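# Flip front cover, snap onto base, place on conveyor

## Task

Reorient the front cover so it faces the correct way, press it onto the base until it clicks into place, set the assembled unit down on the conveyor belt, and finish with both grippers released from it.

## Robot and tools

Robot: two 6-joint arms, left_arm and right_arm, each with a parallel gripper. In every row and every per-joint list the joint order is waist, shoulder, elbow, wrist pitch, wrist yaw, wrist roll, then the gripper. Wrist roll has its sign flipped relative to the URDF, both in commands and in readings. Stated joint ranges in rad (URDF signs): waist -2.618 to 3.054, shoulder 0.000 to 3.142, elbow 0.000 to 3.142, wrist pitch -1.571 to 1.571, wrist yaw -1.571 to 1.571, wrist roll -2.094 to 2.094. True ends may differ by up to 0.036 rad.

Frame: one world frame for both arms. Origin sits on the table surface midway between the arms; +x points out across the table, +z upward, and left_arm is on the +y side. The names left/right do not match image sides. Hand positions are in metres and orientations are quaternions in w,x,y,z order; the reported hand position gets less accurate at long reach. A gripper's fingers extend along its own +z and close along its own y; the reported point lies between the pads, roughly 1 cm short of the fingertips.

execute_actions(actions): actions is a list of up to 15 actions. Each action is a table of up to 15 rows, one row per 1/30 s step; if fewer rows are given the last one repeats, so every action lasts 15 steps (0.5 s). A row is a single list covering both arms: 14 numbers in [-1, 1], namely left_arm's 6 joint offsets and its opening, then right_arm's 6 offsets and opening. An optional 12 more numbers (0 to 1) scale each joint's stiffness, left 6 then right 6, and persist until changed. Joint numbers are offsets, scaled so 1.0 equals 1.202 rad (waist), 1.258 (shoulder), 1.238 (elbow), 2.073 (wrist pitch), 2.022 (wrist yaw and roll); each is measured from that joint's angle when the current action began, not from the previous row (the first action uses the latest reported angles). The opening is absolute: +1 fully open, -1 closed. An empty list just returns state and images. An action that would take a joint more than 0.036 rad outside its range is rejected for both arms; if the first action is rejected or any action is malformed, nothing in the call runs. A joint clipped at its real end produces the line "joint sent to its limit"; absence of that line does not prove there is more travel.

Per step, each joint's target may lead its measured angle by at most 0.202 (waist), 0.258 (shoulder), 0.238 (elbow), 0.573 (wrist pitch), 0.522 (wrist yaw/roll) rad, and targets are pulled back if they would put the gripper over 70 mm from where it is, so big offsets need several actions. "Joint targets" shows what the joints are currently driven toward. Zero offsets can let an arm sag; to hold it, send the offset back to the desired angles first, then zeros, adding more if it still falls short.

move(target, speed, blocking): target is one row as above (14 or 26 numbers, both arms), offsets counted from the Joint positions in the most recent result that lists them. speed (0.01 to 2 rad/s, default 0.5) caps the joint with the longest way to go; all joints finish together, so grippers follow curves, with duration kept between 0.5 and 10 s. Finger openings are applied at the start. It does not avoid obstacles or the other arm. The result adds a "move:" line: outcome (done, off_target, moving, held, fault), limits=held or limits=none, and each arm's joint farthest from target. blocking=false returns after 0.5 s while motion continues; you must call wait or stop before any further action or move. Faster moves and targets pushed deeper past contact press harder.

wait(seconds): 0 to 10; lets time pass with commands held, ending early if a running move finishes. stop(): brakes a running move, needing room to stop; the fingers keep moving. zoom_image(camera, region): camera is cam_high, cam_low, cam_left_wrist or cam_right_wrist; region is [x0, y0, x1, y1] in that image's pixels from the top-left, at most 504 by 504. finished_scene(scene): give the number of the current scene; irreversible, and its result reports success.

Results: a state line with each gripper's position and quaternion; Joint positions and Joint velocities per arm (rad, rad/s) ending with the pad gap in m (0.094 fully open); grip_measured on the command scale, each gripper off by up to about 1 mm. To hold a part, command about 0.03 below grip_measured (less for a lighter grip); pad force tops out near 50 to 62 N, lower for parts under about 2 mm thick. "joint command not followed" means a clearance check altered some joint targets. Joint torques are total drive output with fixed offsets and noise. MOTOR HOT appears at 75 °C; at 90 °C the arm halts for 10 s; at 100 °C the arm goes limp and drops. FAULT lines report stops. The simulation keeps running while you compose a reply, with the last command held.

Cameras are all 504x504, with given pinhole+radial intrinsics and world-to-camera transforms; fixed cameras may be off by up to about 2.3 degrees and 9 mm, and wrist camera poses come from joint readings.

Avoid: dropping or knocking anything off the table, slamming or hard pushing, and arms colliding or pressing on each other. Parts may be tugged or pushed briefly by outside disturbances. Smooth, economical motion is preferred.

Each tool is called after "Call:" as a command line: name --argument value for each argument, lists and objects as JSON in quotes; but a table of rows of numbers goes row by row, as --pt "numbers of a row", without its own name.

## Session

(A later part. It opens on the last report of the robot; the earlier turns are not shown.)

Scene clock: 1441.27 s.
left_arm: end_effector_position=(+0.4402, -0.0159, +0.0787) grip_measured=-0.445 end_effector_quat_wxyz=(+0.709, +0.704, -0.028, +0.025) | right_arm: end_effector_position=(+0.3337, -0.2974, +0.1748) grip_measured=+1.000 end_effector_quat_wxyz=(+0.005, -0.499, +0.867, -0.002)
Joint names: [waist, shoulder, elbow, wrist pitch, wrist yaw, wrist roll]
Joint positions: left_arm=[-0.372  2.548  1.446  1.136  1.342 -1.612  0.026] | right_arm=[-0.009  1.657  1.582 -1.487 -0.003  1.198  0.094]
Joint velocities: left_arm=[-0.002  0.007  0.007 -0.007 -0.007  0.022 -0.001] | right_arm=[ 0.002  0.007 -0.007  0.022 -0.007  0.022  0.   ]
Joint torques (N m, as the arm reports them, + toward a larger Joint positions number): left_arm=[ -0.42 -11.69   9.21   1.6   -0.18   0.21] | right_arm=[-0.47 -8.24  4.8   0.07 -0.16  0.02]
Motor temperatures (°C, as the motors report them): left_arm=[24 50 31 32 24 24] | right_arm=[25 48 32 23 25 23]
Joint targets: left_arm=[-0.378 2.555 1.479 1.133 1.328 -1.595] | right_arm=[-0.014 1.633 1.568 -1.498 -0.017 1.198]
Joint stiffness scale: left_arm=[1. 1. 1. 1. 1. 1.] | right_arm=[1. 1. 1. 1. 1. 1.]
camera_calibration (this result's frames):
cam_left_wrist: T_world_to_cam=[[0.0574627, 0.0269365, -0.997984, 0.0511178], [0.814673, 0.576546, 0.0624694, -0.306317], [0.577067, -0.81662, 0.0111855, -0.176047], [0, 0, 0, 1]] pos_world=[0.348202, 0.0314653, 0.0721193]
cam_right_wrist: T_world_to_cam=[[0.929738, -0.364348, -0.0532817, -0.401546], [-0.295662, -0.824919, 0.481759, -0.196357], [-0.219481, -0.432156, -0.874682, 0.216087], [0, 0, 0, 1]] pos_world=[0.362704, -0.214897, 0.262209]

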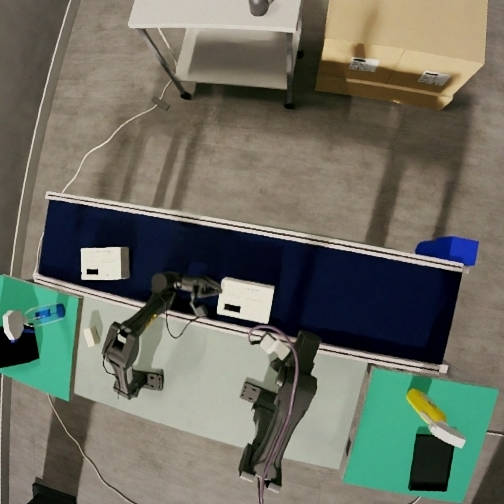

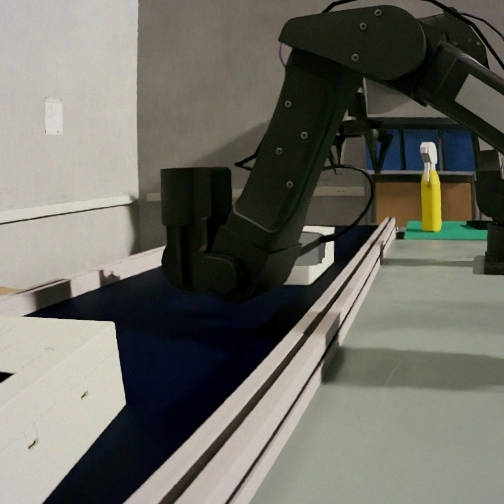

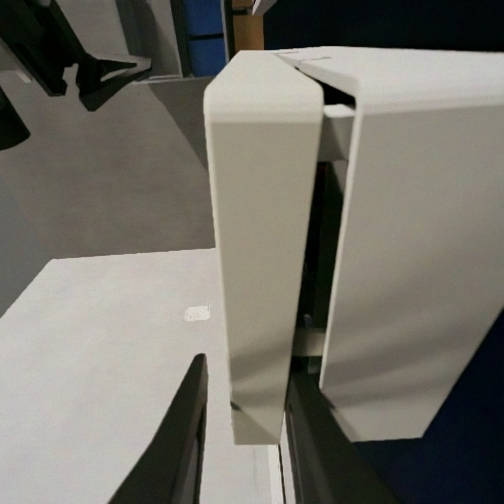

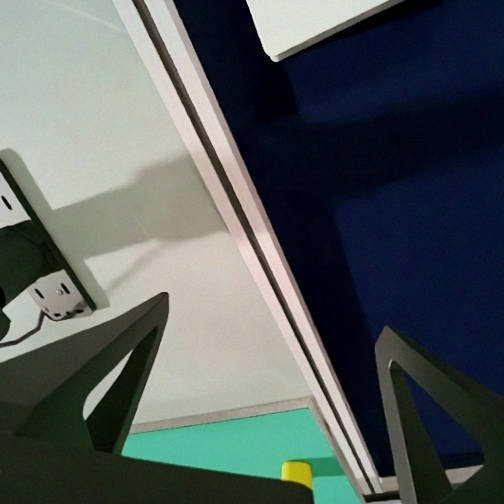

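Call:
execute_actions --actions '[[[-0.0065,0.0056,0.0267,-0.0014,-0.008,0.0084,-0.447,-0.0042,-0.0191,-0.0113,-0.0053,-0.0069,0.0,1.0],[-0.008,0.0056,0.0267,-0.0014,-0.009,0.0084,-0.447,-0.0042,-0.0191,-0.0113,-0.0053,-0.0069,0.0,1.0],[-0.0095,0.0056,0.0267,-0.0014,-0.01,0.0084,-0.447,-0.0042,-0.0191,-0.0113,-0.0053,-0.0069,0.0,1.0],[-0.011,0.0056,0.0267,-0.0014,-0.011,0.0084,-0.447,-0.0042,-0.0191,-0.0113,-0.0053,-0.0069,0.0,1.0],[-0.0125,0.0056,0.0267,-0.0014,-0.012,0.0084,-0.447,-0.0042,-0.0191,-0.0113,-0.0053,-0.0069,0.0,1.0],[-0.014,0.0056,0.0267,-0.0014,-0.0128,0.0084,-0.447,-0.0042,-0.0191,-0.0113,-0.0053,-0.0069,0.0,1.0]]]'

Scene clock: 1460.00 s.
left_arm: end_effector_position=(+0.4398, -0.0203, +0.0787) grip_measured=-0.445 end_effector_quat_wxyz=(+0.710, +0.704, -0.027, +0.026) | right_arm: end_effector_position=(+0.3337, -0.2974, +0.1748) grip_measured=+1.000 end_effector_quat_wxyz=(+0.005, -0.499, +0.867, -0.002)
Joint names: [waist, shoulder, elbow, wrist pitch, wrist yaw, wrist roll]
Joint positions: left_arm=[-0.382  2.548  1.446  1.136  1.329 -1.612  0.026] | right_arm=[-0.009  1.657  1.582 -1.487 -0.003  1.198  0.094]
Joint velocities: left_arm=[-0.017 -0.012 -0.017 -0.066 -0.051 -0.007  0.001] | right_arm=[ 0.017  0.017  0.012 -0.095  0.007  0.022  0.   ]
Joint torques (N m, as the arm reports them, + toward a larger Joint positions number): left_arm=[ -0.54 -11.65   9.32   1.62  -0.2    0.2 ] | right_arm=[-0.47 -8.23  4.81  0.07 -0.16  0.02]
Motor temperatures (°C, as the motors report them): left_arm=[24 50 31 32 24 24] | right_arm=[25 48 31 23 25 23]
Joint targets: left_arm=[-0.389 2.555 1.479 1.133 1.316 -1.595] | right_arm=[-0.014 1.633 1.568 -1.498 -0.017 1.198]
Joint stiffness scale: left_arm=[1. 1. 1. 1. 1. 1.] | right_arm=[1. 1. 1. 1. 1. 1.]
camera_calibration (this result's frames):
cam_left_wrist: T_world_to_cam=[[0.0572669, 0.0267052, -0.998002, 0.0514208], [0.812699, 0.579361, 0.0621368, -0.302475], [0.579862, -0.814634, 0.0114749, -0.180588], [0, 0, 0, 1]] pos_world=[0.347593, 0.0267561, 0.0721852]
cam_right_wrist: T_world_to_cam=[[0.929738, -0.364348, -0.0532817, -0.401546], [-0.295662, -0.824919, 0.481759, -0.196357], [-0.219481, -0.432156, -0.874682, 0.216087], [0, 0, 0, 1]] pos_world=[0.362704, -0.214897, 0.262209]

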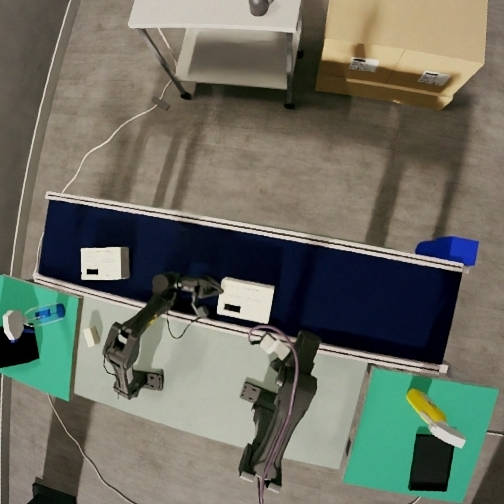

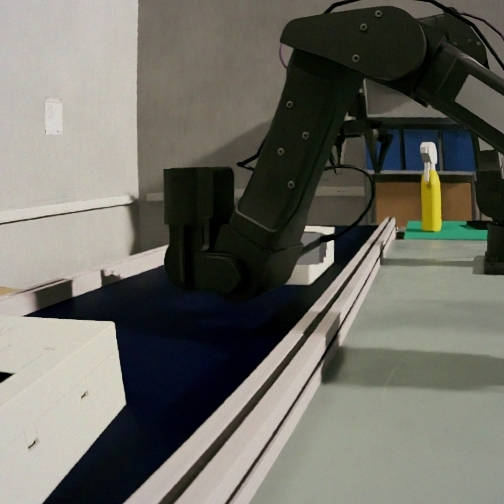

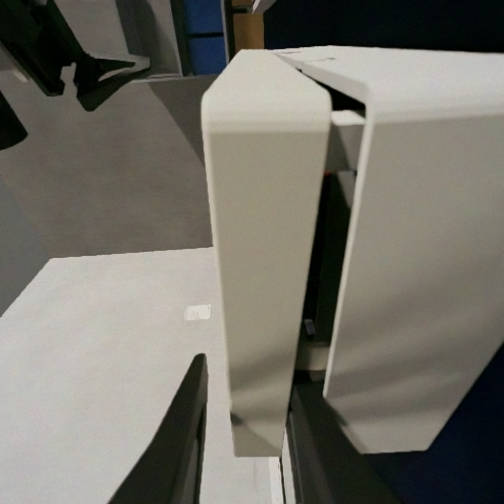

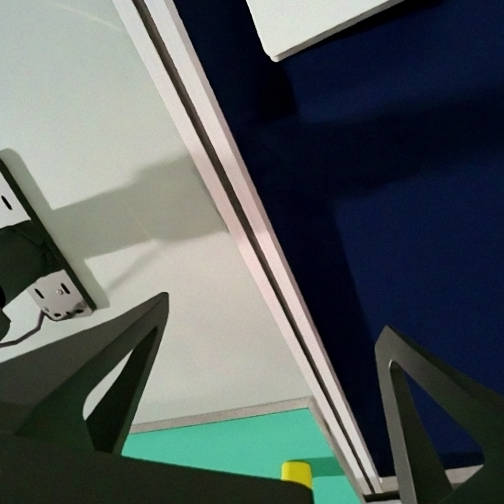

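Call:
zoom_image --camera "cam_left_wrist" --region '[170, 260, 414, 504]'

Region (170, 260, 414, 504) of cam_left_wrist's 504x504 image, scaled by 2.066, with more detail than that image has.

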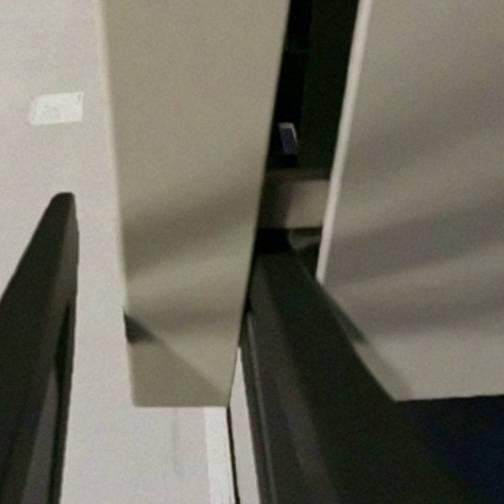

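Call:
execute_actions --actions '[[[-0.0058,0.0056,0.0267,-0.0014,-0.0064,0.0084,-0.5,-0.0042,-0.0191,-0.0113,-0.0053,-0.0069,0.0,1.0],[-0.0058,0.0056,0.0267,-0.0014,-0.0064,0.0084,-0.52,-0.0042,-0.0191,-0.0113,-0.0053,-0.0069,0.0,1.0],[-0.0058,0.0056,0.0267,-0.0014,-0.0064,0.0084,-0.54,-0.0042,-0.0191,-0.0113,-0.0053,-0.0069,0.0,1.0],[-0.0058,0.0056,0.0267,-0.0014,-0.0064,0.0084,-0.56,-0.0042,-0.0191,-0.0113,-0.0053,-0.0069,0.0,1.0],[-0.0058,0.0056,0.0267,-0.0014,-0.0064,0.0084,-0.58,-0.0042,-0.0191,-0.0113,-0.0053,-0.0069,0.0,1.0],[-0.0058,0.0056,0.0267,-0.0014,-0.0064,0.0084,-0.6,-0.0042,-0.0191,-0.0113,-0.0053,-0.0069,0.0,1.0],[-0.0058,0.0056,0.0267,-0.0014,-0.0064,0.0084,-0.62,-0.0042,-0.0191,-0.0113,-0.0053,-0.0069,0.0,1.0],[-0.0058,0.0056,0.0267,-0.0014,-0.0064,0.0084,-0.64,-0.0042,-0.0191,-0.0113,-0.0053,-0.0069,0.0,1.0],[-0.0058,0.0056,0.0267,-0.0014,-0.0064,0.0084,-0.66,-0.0042,-0.0191,-0.0113,-0.0053,-0.0069,0.0,1.0]]]'

Scene clock: 1482.60 s.
left_arm: end_effector_position=(+0.4401, -0.0203, +0.0788) grip_measured=-0.642 end_effector_quat_wxyz=(+0.710, +0.704, -0.024, +0.025) | right_arm: end_effector_position=(+0.3337, -0.2974, +0.1748) grip_measured=+1.000 end_effector_quat_wxyz=(+0.005, -0.499, +0.867, -0.002)
Joint names: [waist, shoulder, elbow, wrist pitch, wrist yaw, wrist roll]
Joint positions: left_arm=[-0.382  2.548  1.446  1.136  1.328 -1.607  0.017] | right_arm=[-0.009  1.657  1.582 -1.487 -0.003  1.198  0.094]
Joint velocities: left_arm=[-0.007 -0.007 -0.002 -0.051 -0.022 -0.066 -0.   ] | right_arm=[-0.017 -0.002  0.002 -0.007 -0.066  0.081  0.   ]
Joint torques (N m, as the arm reports them, + toward a larger Joint positions number): left_arm=[ -0.65 -11.67   9.4    1.61  -0.14   0.13] | right_arm=[-0.48 -8.25  4.8   0.07 -0.16  0.02]
Motor temperatures (°C, as the motors report them): left_arm=[24 50 31 32 24 24] | right_arm=[25 47 31 23 25 23]
Joint targets: left_arm=[-0.389 2.555 1.479 1.133 1.316 -1.595] | right_arm=[-0.014 1.633 1.568 -1.498 -0.017 1.198]
Joint stiffness scale: left_arm=[1. 1. 1. 1. 1. 1.] | right_arm=[1. 1. 1. 1. 1. 1.]
camera_calibration (this result's frames):
cam_left_wrist: T_world_to_cam=[[0.0526456, 0.0267405, -0.998255, 0.0534685], [0.812113, 0.580572, 0.0583809, -0.302119], [0.58112, -0.81377, 0.00884825, -0.181075], [0, 0, 0, 1]] pos_world=[0.347766, 0.0266184, 0.0726154]
cam_right_wrist: T_world_to_cam=[[0.929738, -0.364348, -0.0532817, -0.401546], [-0.295662, -0.824919, 0.481759, -0.196357], [-0.219481, -0.432156, -0.874682, 0.216087], [0, 0, 0, 1]] pos_world=[0.362704, -0.214897, 0.262209]

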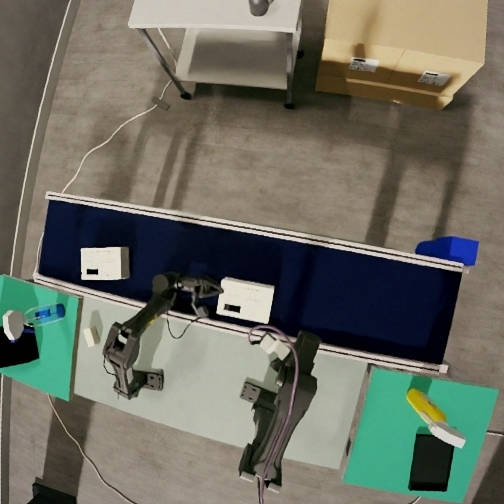

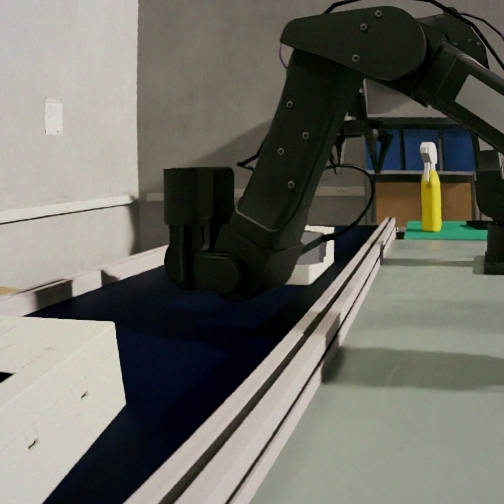

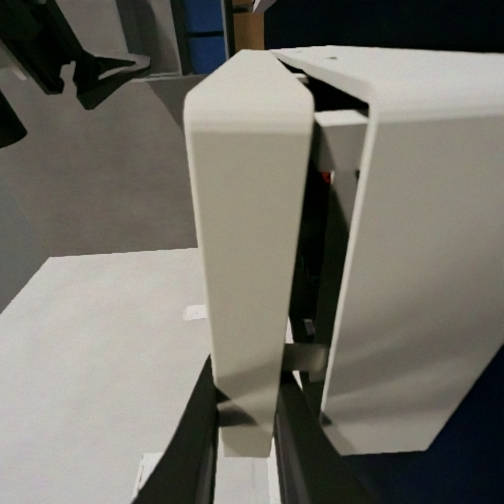

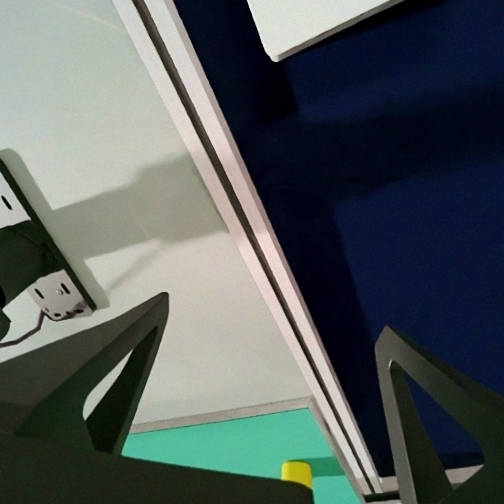

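Call:
zoom_image --camera "cam_high" --region '[180, 250, 320, 360]'

Call:
zoom_image --camera "cam_left_wrist" --region '[170, 20, 450, 480]'

Region (180, 250, 320, 360) of cam_high's 504x504 image, scaled by 3.600, with more detail than that image has; it fills the top 396 rows of this view, and the rest is white.

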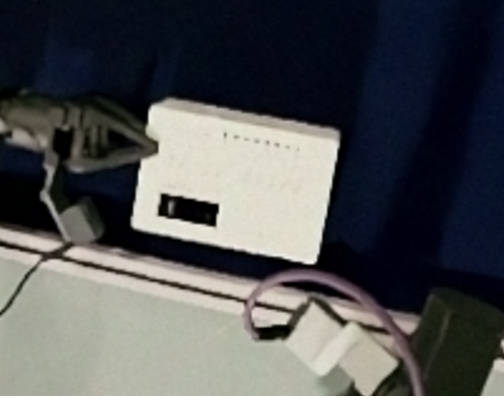

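Region (170, 20, 450, 480) of cam_left_wrist's 504x504 image, scaled by 1.096, with more detail than that image has; it fills the left 307 columns of this view, and the rest is white.

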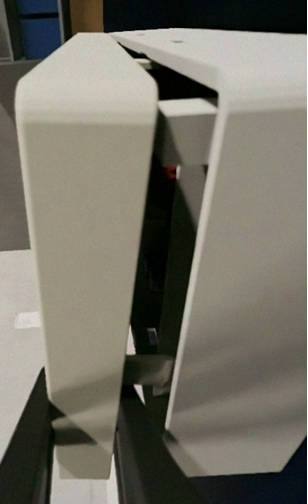

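Call:
zoom_image --camera "cam_low" --region '[260, 200, 380, 300]'

Region (260, 200, 380, 300) of cam_low's 504x504 image, scaled by 4.200, with more detail than that image has.

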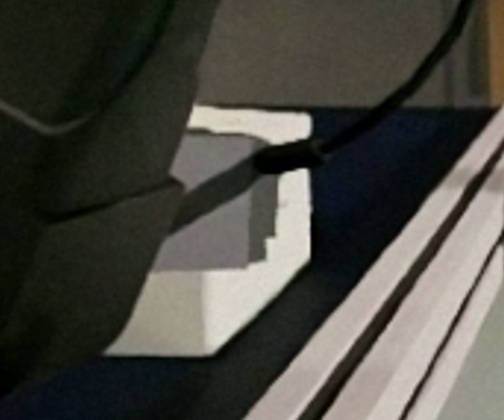

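Call:
move --target '[-0.0058, 0.0056, 0.0267, -0.0014, -0.0059, 0.0059, -0.672, 0.0075, 0.04, -0.1979, 0.1642, -0.0069, -1.0, 1.0]' --speed 1.2

Scene clock: 1605.27 s.
left_arm: end_effector_position=(+0.4401, -0.0203, +0.0788) grip_measured=-0.644 end_effector_quat_wxyz=(+0.710, +0.704, -0.024, +0.024) | right_arm: end_effector_position=(+0.3593, -0.2995, +0.1037) grip_measured=+1.000 end_effector_quat_wxyz=(+0.024, +0.467, +0.884, +0.015)
Joint names: [waist, shoulder, elbow, wrist pitch, wrist yaw, wrist roll]
Joint positions: left_arm=[-0.382  2.548  1.446  1.136  1.328 -1.606  0.017] | right_arm=[-0.009  1.704  1.35  -1.161 -0.014 -0.819  0.094]
Joint velocities: left_arm=[-0.012 -0.017 -0.022 -0.095  0.007  0.007  0.   ] | right_arm=[-0.002 -0.017  0.002 -0.11   0.022 -0.007  0.   ]
Joint torques (N m, as the arm reports them, + toward a larger Joint positions number): left_arm=[ -0.57 -11.61   9.19   1.6   -0.14   0.15] | right_arm=[ 0.77 -6.71  5.05  0.42 -0.05 -0.01]
Motor temperatures (°C, as the motors report them): left_arm=[24 51 31 32 24 24] | right_arm=[25 46 31 23 25 23]
Joint targets: left_arm=[-0.389 2.555 1.479 1.133 1.316 -1.595] | right_arm=[0.000 1.707 1.337 -1.147 -0.017 -0.824]
Joint stiffness scale: left_arm=[1. 1. 1. 1. 1. 1.] | right_arm=[1. 1. 1. 1. 1. 1.]
move: off_target (left_arm); limits=none; left_arm: farthest joint: the elbow, 0.033 radians from its target (0.033 radians at the start); right_arm: farthest joint: the wrist pitch, 0.015 radians from its target (0.340 radians at the start)
camera_calibration (this result's frames):
cam_left_wrist: T_world_to_cam=[[0.0518842, 0.0267403, -0.998295, 0.0538067], [0.812161, 0.580567, 0.0577613, -0.302091], [0.581122, -0.813773, 0.00840484, -0.181041], [0, 0, 0, 1]] pos_world=[0.347762, 0.026619, 0.0726858]
cam_right_wrist: T_world_to_cam=[[-0.724325, -0.68115, -0.106714, 0.0750035], [-0.645248, 0.615176, 0.453006, 0.403606], [-0.242917, 0.39698, -0.885098, 0.416365], [0, 0, 0, 1]] pos_world=[0.415895, -0.362489, 0.193692]

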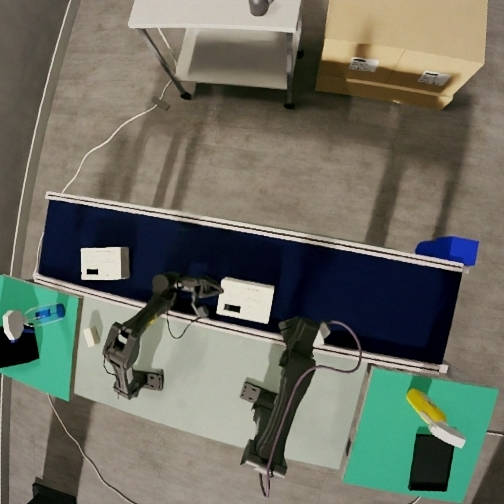

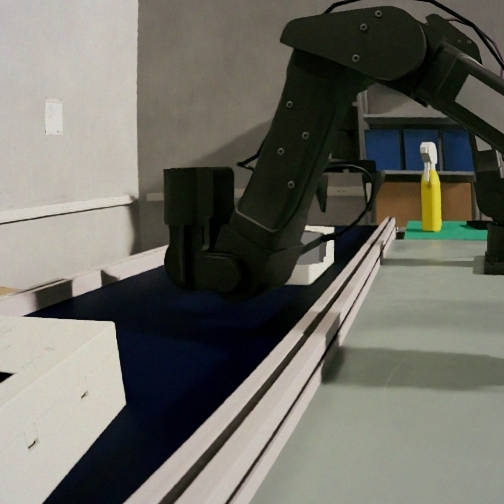

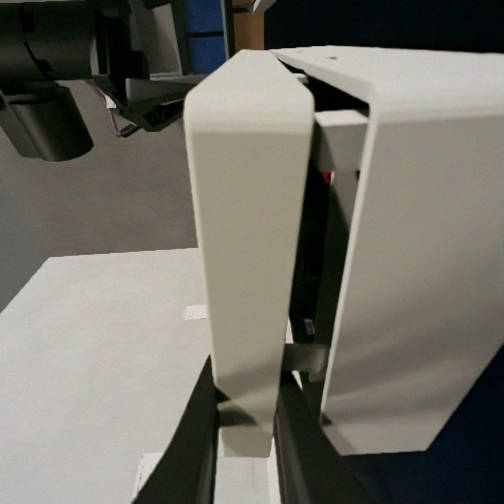

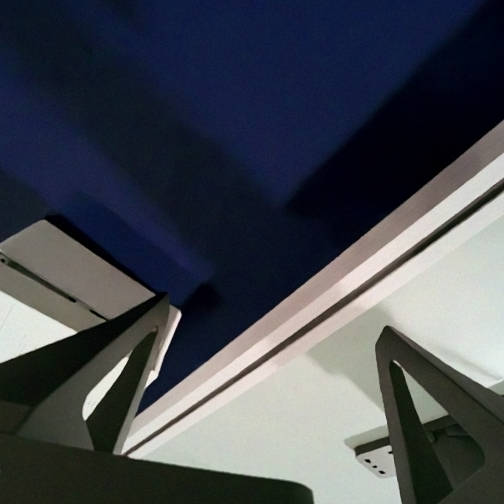

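Call:
zoom_image --camera "cam_right_wrist" --region '[0, 200, 220, 420]'

Region (0, 200, 220, 420) of cam_right_wrist's 504x504 image, scaled by 2.291, with more detail than that image has.

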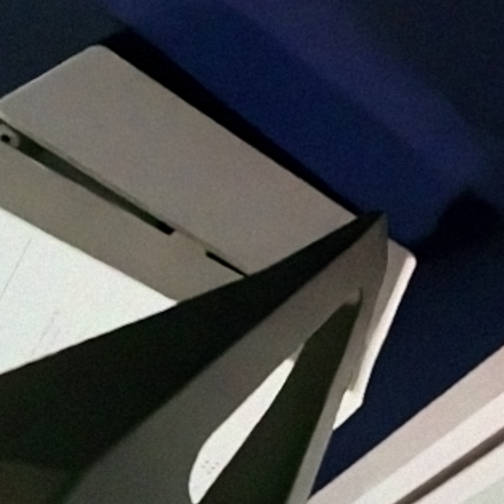

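Call:
move --target '[-0.0058, 0.0056, 0.0267, -0.0014, -0.0059, 0.0054, -0.672, 0.0075, 0.0445, -0.0105, 0.0068, -0.0015, -0.542, 1.0]' --speed 1.2

Scene clock: 1642.57 s.
left_arm: end_effector_position=(+0.4401, -0.0203, +0.0788) grip_measured=-0.644 end_effector_quat_wxyz=(+0.710, +0.704, -0.024, +0.024) | right_arm: end_effector_position=(+0.3603, -0.2992, +0.0887) grip_measured=+1.000 end_effector_quat_wxyz=(-0.002, +0.858, +0.514, +0.010)
Joint names: [waist, shoulder, elbow, wrist pitch, wrist yaw, wrist roll]
Joint positions: left_arm=[-0.382  2.548  1.446  1.136  1.328 -1.606  0.017] | right_arm=[-0.009  1.754  1.35  -1.153 -0.016 -1.908  0.094]
Joint velocities: left_arm=[ 0.027  0.017  0.012  0.022 -0.037 -0.051  0.001] | right_arm=[-0.012 -0.007  0.002  0.022 -0.022 -0.081  0.   ]
Joint torques (N m, as the arm reports them, + toward a larger Joint positions number): left_arm=[ -0.54 -11.68   9.25   1.64  -0.16   0.13] | right_arm=[ 0.78 -6.91  4.92  0.24 -0.01 -0.06]
Motor temperatures (°C, as the motors report them): left_arm=[24 52 31 32 24 24] | right_arm=[25 44 31 23 25 23]
Joint targets: left_arm=[-0.389 2.555 1.479 1.133 1.316 -1.596] | right_arm=[0.000 1.759 1.337 -1.148 -0.016 -1.914]
Joint stiffness scale: left_arm=[1. 1. 1. 1. 1. 1.] | right_arm=[1. 1. 1. 1. 1. 1.]
move: off_target (left_arm); limits=none; left_arm: farthest joint: the elbow, 0.033 radians from its target (0.033 radians at the start); right_arm: farthest joint: the elbow, 0.013 radians from its target (0.013 radians at the start)
camera_calibration (this result's frames):
cam_left_wrist: T_world_to_cam=[[0.0518842, 0.0267403, -0.998295, 0.0538067], [0.812161, 0.580567, 0.0577613, -0.302091], [0.581122, -0.813773, 0.00840484, -0.181041], [0, 0, 0, 1]] pos_world=[0.347762, 0.026619, 0.0726858]
cam_right_wrist: T_world_to_cam=[[-0.940512, 0.331949, -0.0724412, 0.452279], [0.253352, 0.827257, 0.501456, 0.146328], [0.226385, 0.453272, -0.862145, 0.24895], [0, 0, 0, 1]] pos_world=[0.331942, -0.384027, 0.174018]

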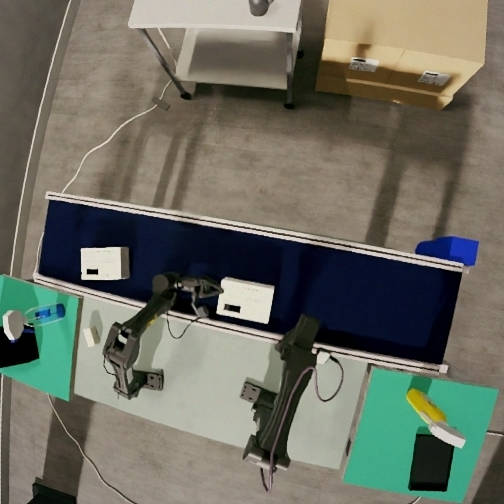

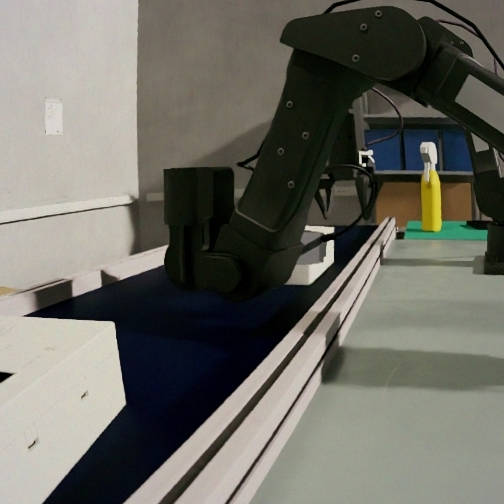

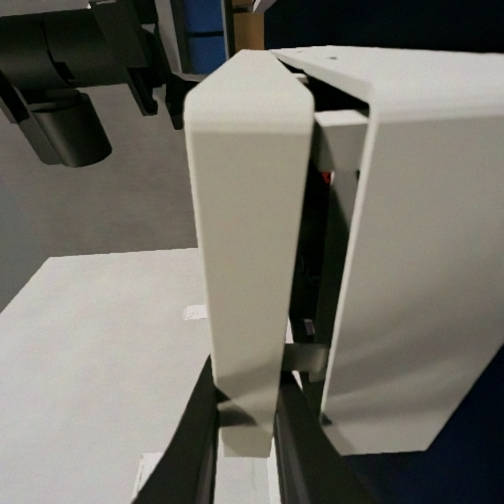

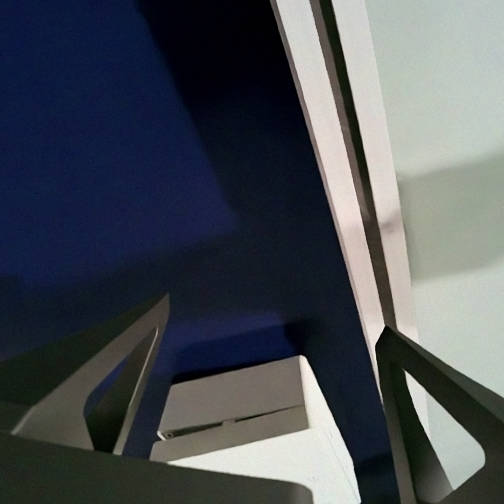

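Call:
zoom_image --camera "cam_right_wrist" --region '[130, 330, 390, 504]'

Region (130, 330, 390, 504) of cam_right_wrist's 504x504 image, scaled by 1.938, with more detail than that image has; it fills the top 337 rows of this view, and the rest is white.

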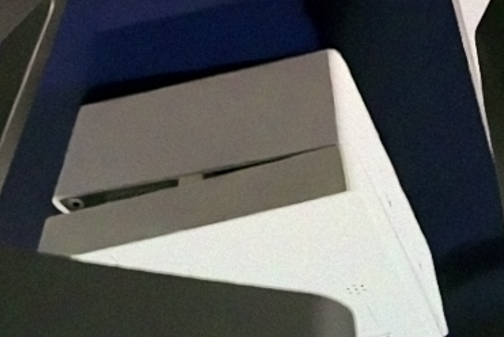

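Call:
execute_actions --actions '[[[-0.0058,0.0007,0.0267,-0.0014,-0.0059,0.001,-0.672,0.0075,0.004,-0.0105,0.0024,0.0,-0.003,1.0],[-0.0058,-0.0042,0.0267,-0.0014,-0.0059,-0.0033,-0.672,0.0075,0.004,-0.0105,0.0024,0.0,-0.003,1.0],[-0.0058,-0.0091,0.0267,-0.0014,-0.0059,-0.0075,-0.672,0.0075,0.004,-0.0105,0.0024,0.0,-0.003,1.0],[-0.0058,-0.014,0.0267,-0.0014,-0.0059,-0.0118,-0.672,0.0075,0.004,-0.0105,0.0024,0.0,-0.003,1.0],[-0.0058,-0.0188,0.0267,-0.0014,-0.0059,-0.016,-0.672,0.0075,0.004,-0.0105,0.0024,0.0,-0.003,1.0],[-0.0058,-0.0237,0.0267,-0.0014,-0.0059,-0.0202,-0.672,0.0075,0.004,-0.0105,0.0024,0.0,-0.003,1.0],[-0.0058,-0.0286,0.0267,-0.0014,-0.0059,-0.0245,-0.672,0.0075,0.004,-0.0105,0.0024,0.0,-0.003,1.0],[-0.0058,-0.0334,0.0267,-0.0014,-0.0059,-0.0287,-0.672,0.0075,0.004,-0.0105,0.0024,0.0,-0.003,1.0]]]'

Scene clock: 1684.13 s.
left_arm: end_effector_position=(+0.4406, -0.0204, +0.0871) grip_measured=-0.644 end_effector_quat_wxyz=(+0.710, +0.701, -0.049, +0.050) | right_arm: end_effector_position=(+0.3603, -0.2992, +0.0887) grip_measured=+1.000 end_effector_quat_wxyz=(-0.002, +0.858, +0.514, +0.010)
Joint names: [waist, shoulder, elbow, wrist pitch, wrist yaw, wrist roll]
Joint positions: left_arm=[-0.382  2.531  1.446  1.136  1.328 -1.662  0.017] | right_arm=[-0.009  1.754  1.35  -1.153 -0.016 -1.909  0.094]
Joint velocities: left_arm=[-0.002 -0.007 -0.007 -0.022 -0.022 -0.051  0.001] | right_arm=[-0.007  0.007 -0.012 -0.037 -0.007 -0.037  0.   ]
Joint torques (N m, as the arm reports them, + toward a larger Joint positions number): left_arm=[ -0.6  -13.74   9.27   1.62  -0.13   0.07] | right_arm=[ 0.78 -6.94  4.93  0.24 -0.01 -0.05]
Motor temperatures (°C, as the motors report them): left_arm=[24 52 31 32 24 24] | right_arm=[25 44 31 23 25 23]
Joint targets: left_arm=[-0.389 2.506 1.479 1.133 1.316 -1.664] | right_arm=[0.000 1.759 1.337 -1.148 -0.016 -1.915]
Joint stiffness scale: left_arm=[1. 1. 1. 1. 1. 1.] | right_arm=[1. 1. 1. 1. 1. 1.]
camera_calibration (this result's frames):
cam_left_wrist: T_world_to_cam=[[0.123538, 0.0227588, -0.992079, 0.0299049], [0.805658, 0.581374, 0.113661, -0.304949], [0.579356, -0.813318, 0.0534863, -0.184707], [0, 0, 0, 1]] pos_world=[0.349002, 0.0263833, 0.0742083]
cam_right_wrist: T_world_to_cam=[[-0.940259, 0.332667, -0.0724275, 0.452401], [0.253988, 0.827057, 0.501464, 0.146039], [0.226722, 0.45311, -0.862142, 0.24878], [0, 0, 0, 1]] pos_world=[0.331878, -0.384006, 0.174017]

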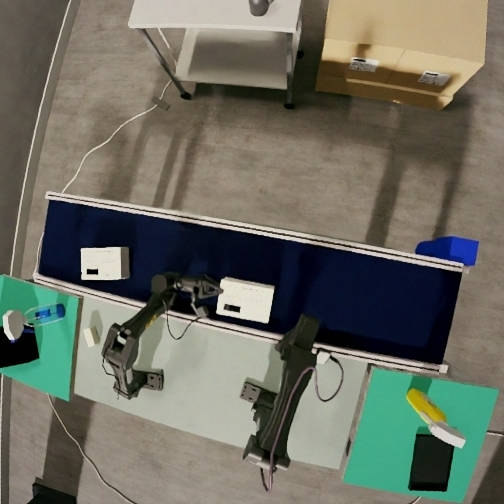

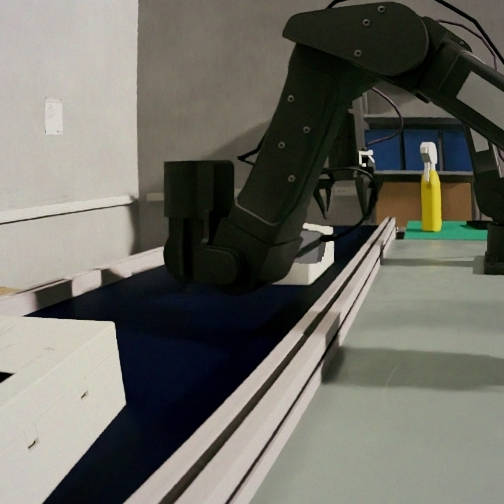

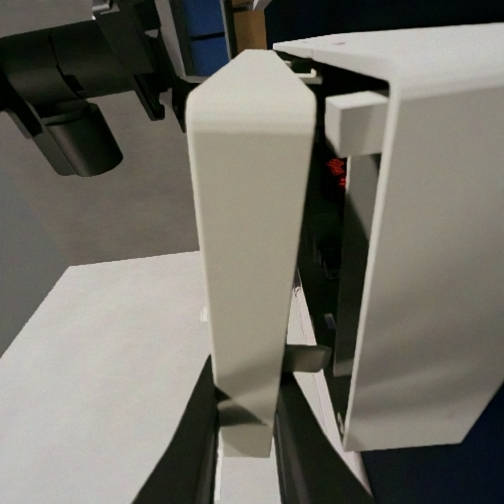

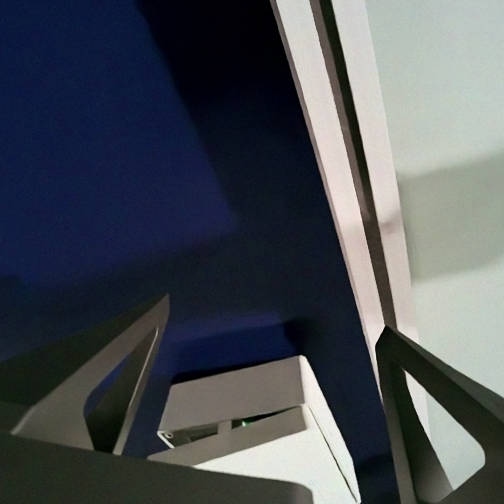

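Call:
zoom_image --camera "cam_right_wrist" --region '[130, 330, 390, 504]'

Region (130, 330, 390, 504) of cam_right_wrist's 504x504 image, scaled by 1.938, with more detail than that image has; it fills the top 337 rows of this view, and the rest is white.

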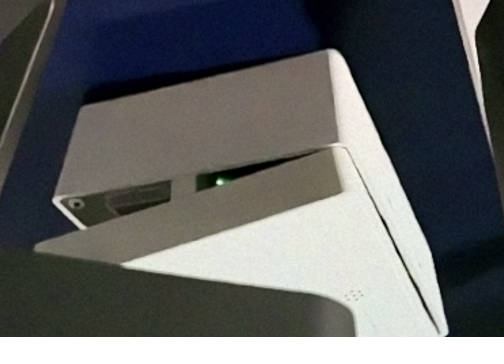

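Call:
execute_actions --actions '[[[-0.0058,-0.0219,0.0267,-0.0014,-0.0059,-0.003,-0.672,0.0075,0.004,-0.0105,0.0024,0.0,-0.003,1.0],[-0.0058,-0.0239,0.0267,-0.0014,-0.0059,-0.005,-0.672,0.0075,0.004,-0.0105,0.0024,0.0,-0.003,1.0],[-0.0058,-0.0259,0.0267,-0.0014,-0.0059,-0.007,-0.672,0.0075,0.004,-0.0105,0.0024,0.0,-0.003,1.0],[-0.0058,-0.0279,0.0267,-0.0014,-0.0059,-0.009,-0.672,0.0075,0.004,-0.0105,0.0024,0.0,-0.003,1.0],[-0.0058,-0.0299,0.0267,-0.0014,-0.0059,-0.011,-0.672,0.0075,0.004,-0.0105,0.0024,0.0,-0.003,1.0],[-0.0058,-0.0319,0.0267,-0.0014,-0.0059,-0.013,-0.672,0.0075,0.004,-0.0105,0.0024,0.0,-0.003,1.0],[-0.0058,-0.0339,0.0267,-0.0014,-0.0059,-0.015,-0.672,0.0075,0.004,-0.0105,0.0024,0.0,-0.003,1.0],[-0.0058,-0.0359,0.0267,-0.0014,-0.0059,-0.017,-0.672,0.0075,0.004,-0.0105,0.0024,0.0,-0.003,1.0]]]'

Scene clock: 1722.30 s.
left_arm: end_effector_position=(+0.4411, -0.0205, +0.0956) grip_measured=-0.644 end_effector_quat_wxyz=(+0.709, +0.698, -0.069, +0.069) | right_arm: end_effector_position=(+0.3603, -0.2992, +0.0887) grip_measured=+1.000 end_effector_quat_wxyz=(-0.002, +0.858, +0.514, +0.010)
Joint names: [waist, shoulder, elbow, wrist pitch, wrist yaw, wrist roll]
Joint positions: left_arm=[-0.382  2.514  1.446  1.136  1.328 -1.7    0.017] | right_arm=[-0.009  1.754  1.35  -1.153 -0.016 -1.909  0.094]
Joint velocities: left_arm=[-0.027 -0.007  0.002 -0.022 -0.081 -0.037 -0.   ] | right_arm=[ 0.017 -0.002  0.022 -0.007  0.022  0.037  0.   ]
Joint torques (N m, as the arm reports them, + toward a larger Joint positions number): left_arm=[ -0.72 -13.76   9.34   1.61  -0.21   0.12] | right_arm=[ 0.78 -6.94  4.93  0.24 -0.01 -0.05]
Motor temperatures (°C, as the motors report them): left_arm=[24 56 31 32 24 24] | right_arm=[25 43 30 23 25 23]
Joint targets: left_arm=[-0.389 2.486 1.479 1.133 1.316 -1.696] | right_arm=[0.000 1.759 1.337 -1.148 -0.016 -1.915]
Joint stiffness scale: left_arm=[1. 1. 1. 1. 1. 1.] | right_arm=[1. 1. 1. 1. 1. 1.]
camera_calibration (this result's frames):
cam_left_wrist: T_world_to_cam=[[0.177688, 0.0187432, -0.983908, 0.0135685], [0.797971, 0.582369, 0.155203, -0.306783], [0.575907, -0.812708, 0.0885233, -0.187338], [0, 0, 0, 1]] pos_world=[0.350282, 0.0261559, 0.0775475]
cam_right_wrist: T_world_to_cam=[[-0.940132, 0.333026, -0.0724206, 0.452463], [0.254306, 0.826957, 0.501468, 0.145894], [0.22689, 0.453029, -0.86214, 0.248695], [0, 0, 0, 1]] pos_world=[0.331846, -0.383996, 0.174017]

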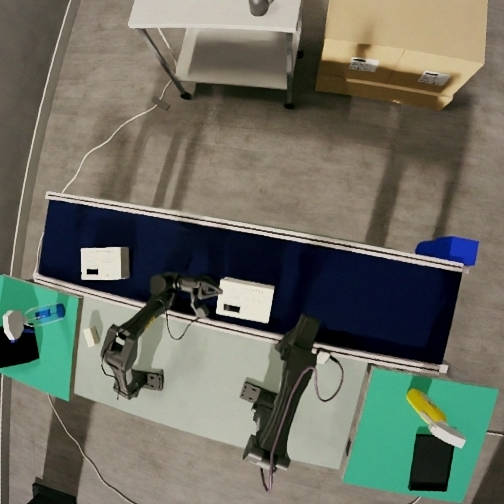

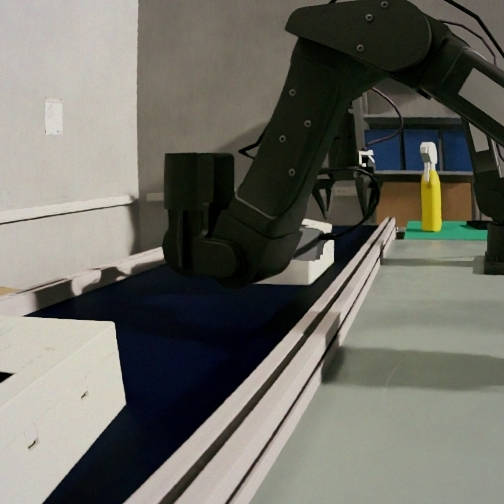

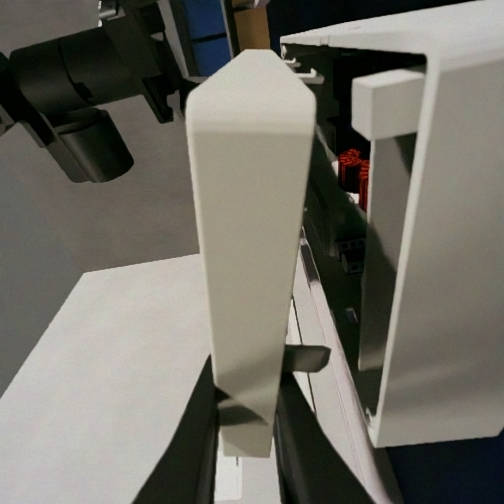

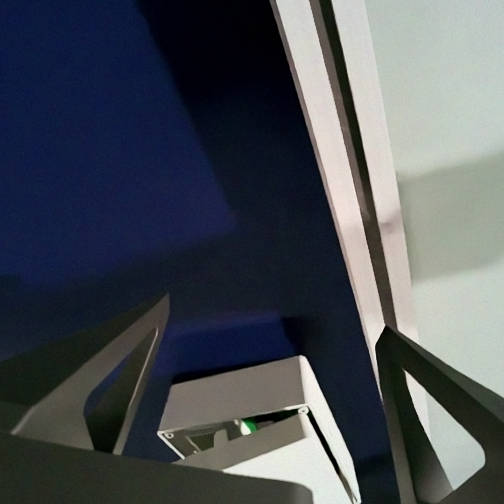

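Call:
zoom_image --camera "cam_right_wrist" --region '[130, 330, 390, 504]'

Region (130, 330, 390, 504) of cam_right_wrist's 504x504 image, scaled by 1.938, with more detail than that image has; it fills the top 337 rows of this view, and the rest is white.

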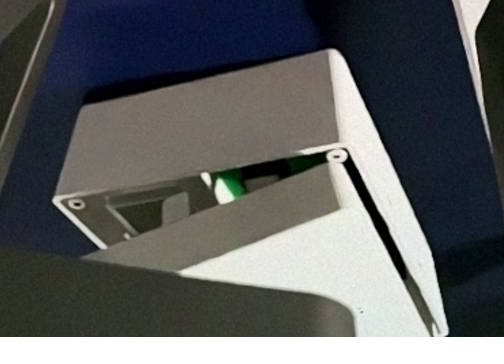

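Call:
execute_actions --actions '[[[-0.0058,-0.0245,0.0267,-0.0014,-0.0059,0.002,-0.672,0.0075,0.004,-0.0105,0.0024,0.0,-0.003,1.0],[-0.0058,-0.0267,0.0267,-0.0014,-0.0059,0.002,-0.672,0.0075,0.004,-0.0105,0.0024,0.0,-0.003,1.0],[-0.0058,-0.0289,0.0267,-0.0014,-0.0059,0.002,-0.672,0.0075,0.004,-0.0105,0.0024,0.0,-0.003,1.0],[-0.0058,-0.0311,0.0267,-0.0014,-0.0059,0.002,-0.672,0.0075,0.004,-0.0105,0.0024,0.0,-0.003,1.0],[-0.0058,-0.0333,0.0267,-0.0014,-0.0059,0.002,-0.672,0.0075,0.004,-0.0105,0.0024,0.0,-0.003,1.0],[-0.0058,-0.0355,0.0267,-0.0014,-0.0059,0.002,-0.672,0.0075,0.004,-0.0105,0.0024,0.0,-0.003,1.0],[-0.0058,-0.0377,0.0267,-0.0014,-0.0059,0.002,-0.672,0.0075,0.004,-0.0105,0.0024,0.0,-0.003,1.0],[-0.0058,-0.0399,0.0267,-0.0014,-0.0059,0.002,-0.672,0.0075,0.004,-0.0105,0.0024,0.0,-0.003,1.0],[-0.0058,-0.0421,0.0267,-0.0014,-0.0059,0.005,-0.672,0.0075,0.004,-0.0105,0.0024,0.0,-0.003,1.0],[-0.0058,-0.0443,0.0267,-0.0014,-0.0059,0.008,-0.672,0.0075,0.004,-0.0105,0.0024,0.0,-0.003,1.0],[-0.0058,-0.0461,0.0267,-0.0014,-0.0059,0.011,-0.672,0.0075,0.004,-0.0105,0.0024,0.0,-0.003,1.0]]]'

Scene clock: 1754.33 s.
left_arm: end_effector_position=(+0.4416, -0.0206, +0.1114) grip_measured=-0.644 end_effector_quat_wxyz=(+0.711, +0.694, -0.079, +0.080) | right_arm: end_effector_position=(+0.3603, -0.2992, +0.0887) grip_measured=+1.000 end_effector_quat_wxyz=(-0.002, +0.858, +0.513, +0.010)
Joint names: [waist, shoulder, elbow, wrist pitch, wrist yaw, wrist roll]
Joint positions: left_arm=[-0.382  2.482  1.446  1.136  1.328 -1.699  0.017] | right_arm=[-0.009  1.754  1.35  -1.153 -0.016 -1.91   0.094]
Joint velocities: left_arm=[ 0.027 -0.032 -0.017 -0.051 -0.022 -0.007  0.   ] | right_arm=[ 0.007  0.007 -0.007 -0.007 -0.007  0.037  0.   ]
Joint torques (N m, as the arm reports them, + toward a larger Joint positions number): left_arm=[ -0.67 -13.61   9.53   1.6   -0.19   0.26] | right_arm=[ 0.78 -6.93  4.92  0.24 -0.01 -0.05]
Motor temperatures (°C, as the motors report them): left_arm=[24 57 31 32 24 24] | right_arm=[25 43 30 23 25 23]
Joint targets: left_arm=[-0.389 2.455 1.479 1.133 1.316 -1.678] | right_arm=[0.000 1.759 1.337 -1.148 -0.016 -1.916]
Joint stiffness scale: left_arm=[1. 1. 1. 1. 1. 1.] | right_arm=[1. 1. 1. 1. 1. 1.]
camera_calibration (this result's frames):
cam_left_wrist: T_world_to_cam=[[0.207092, 0.011261, -0.978257, 0.0152228], [0.793038, 0.583614, 0.1746, -0.309492], [0.572891, -0.811953, 0.111931, -0.190358], [0, 0, 0, 1]] pos_world=[0.351341, 0.0258911, 0.0902361]
cam_right_wrist: T_world_to_cam=[[-0.939879, 0.333744, -0.0724068, 0.452585], [0.254942, 0.826757, 0.501475, 0.145604], [0.227227, 0.452866, -0.862137, 0.248525], [0, 0, 0, 1]] pos_world=[0.331783, -0.383975, 0.174016]

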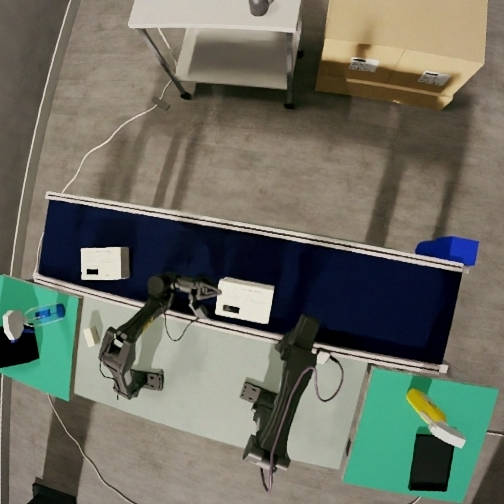

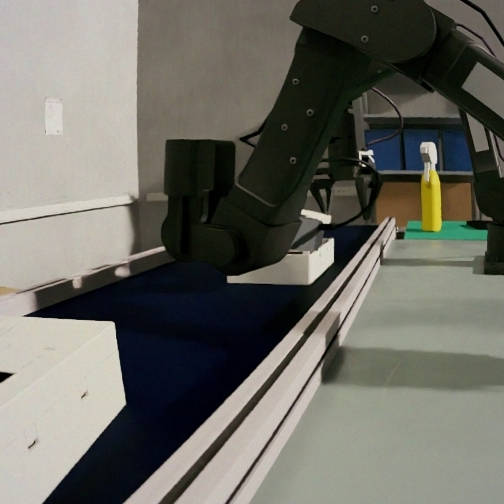

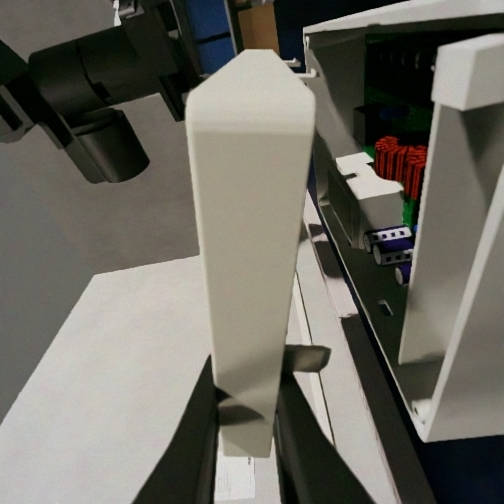

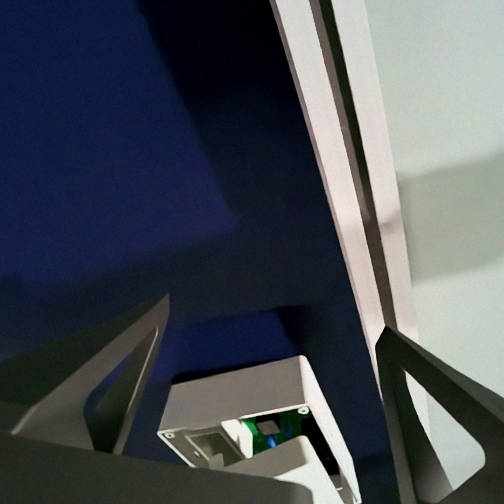

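Call:
move --target '[-0.0058, -0.1069, 0.0267, -0.1093, -0.0059, 0.0658, -0.672, 0.0075, 0.004, -0.0105, 0.0024, 0.0, -0.003, 1.0]' --speed 0.25

Scene clock: 1825.77 s.
left_arm: end_effector_position=(+0.4421, -0.0207, +0.1404) grip_measured=-0.644 end_effector_quat_wxyz=(+0.706, +0.708, -0.002, +0.003) | right_arm: end_effector_position=(+0.3603, -0.2992, +0.0887) grip_measured=+1.000 end_effector_quat_wxyz=(-0.002, +0.858, +0.513, +0.010)
Joint names: [waist, shoulder, elbow, wrist pitch, wrist yaw, wrist roll]
Joint positions: left_arm=[-0.382  2.375  1.446  0.921  1.326 -1.586  0.017] | right_arm=[-0.009  1.754  1.35  -1.153 -0.016 -1.911  0.094]
Joint velocities: left_arm=[-0.002  0.012  0.002 -0.051 -0.066  0.007  0.   ] | right_arm=[ 0.002 -0.007 -0.012  0.051  0.022  0.051  0.   ]
Joint torques (N m, as the arm reports them, + toward a larger Joint positions number): left_arm=[ -0.38 -13.51   9.99   1.5   -0.09   0.24] | right_arm=[ 0.78 -6.94  4.94  0.24  0.   -0.05]
Motor temperatures (°C, as the motors report them): left_arm=[24 59 32 32 24 24] | right_arm=[25 42 30 23 25 23]
Joint targets: left_arm=[-0.389 2.348 1.479 0.909 1.316 -1.567] | right_arm=[0.000 1.759 1.337 -1.148 -0.016 -1.916]
Joint stiffness scale: left_arm=[1. 1. 1. 1. 1. 1.] | right_arm=[1. 1. 1. 1. 1. 1.]
move: off_target (left_arm); limits=none; left_arm: farthest joint: the elbow, 0.033 radians from its target (0.033 radians at the start); right_arm: farthest joint: the elbow, 0.013 radians from its target (0.013 radians at the start)
camera_calibration (this result's frames):
cam_left_wrist: T_world_to_cam=[[-0.00904529, 0.0368304, -0.999281, 0.142506], [0.813722, 0.581084, 0.0140513, -0.301573], [0.581183, -0.81301, -0.0352258, -0.176986], [0, 0, 0, 1]] pos_world=[0.349547, 0.0260991, 0.140407]
cam_right_wrist: T_world_to_cam=[[-0.939752, 0.334103, -0.0723999, 0.452646], [0.25526, 0.826657, 0.501479, 0.145459], [0.227395, 0.452785, -0.862135, 0.24844], [0, 0, 0, 1]] pos_world=[0.331751, -0.383965, 0.174015]

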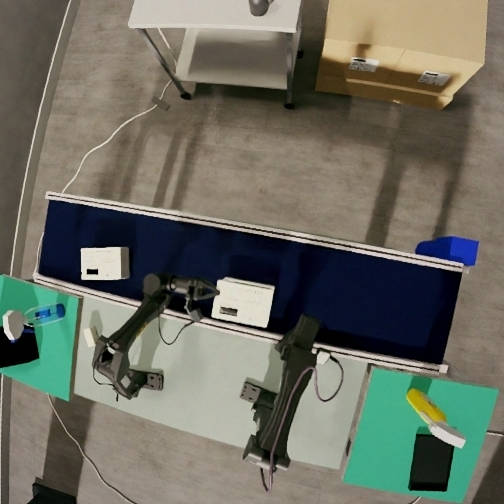

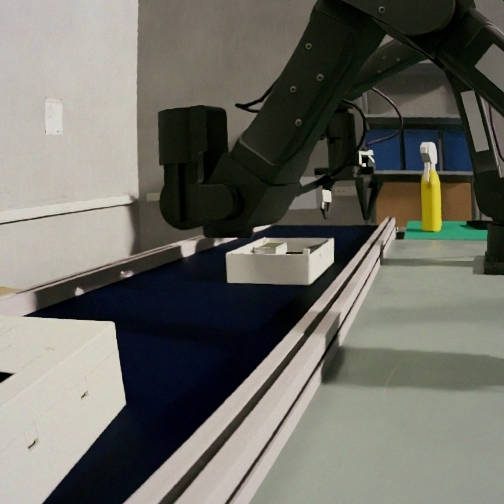

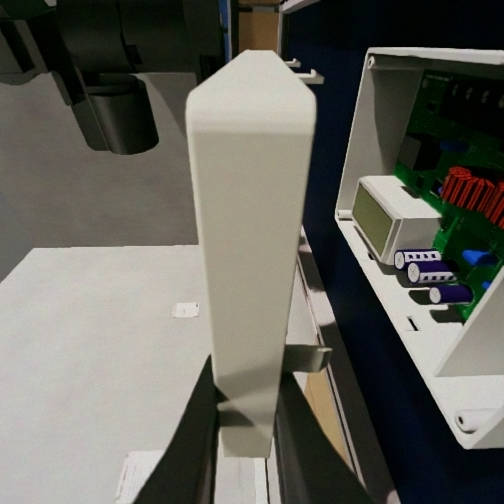

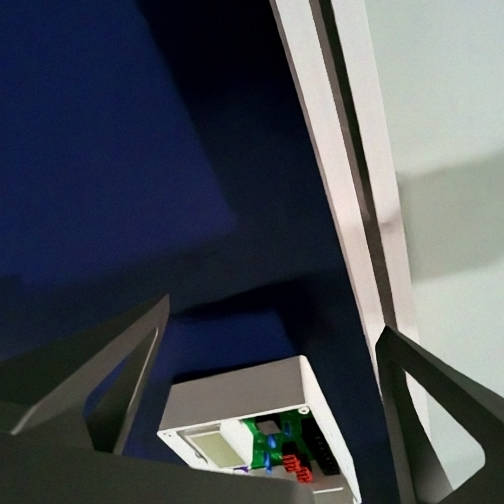

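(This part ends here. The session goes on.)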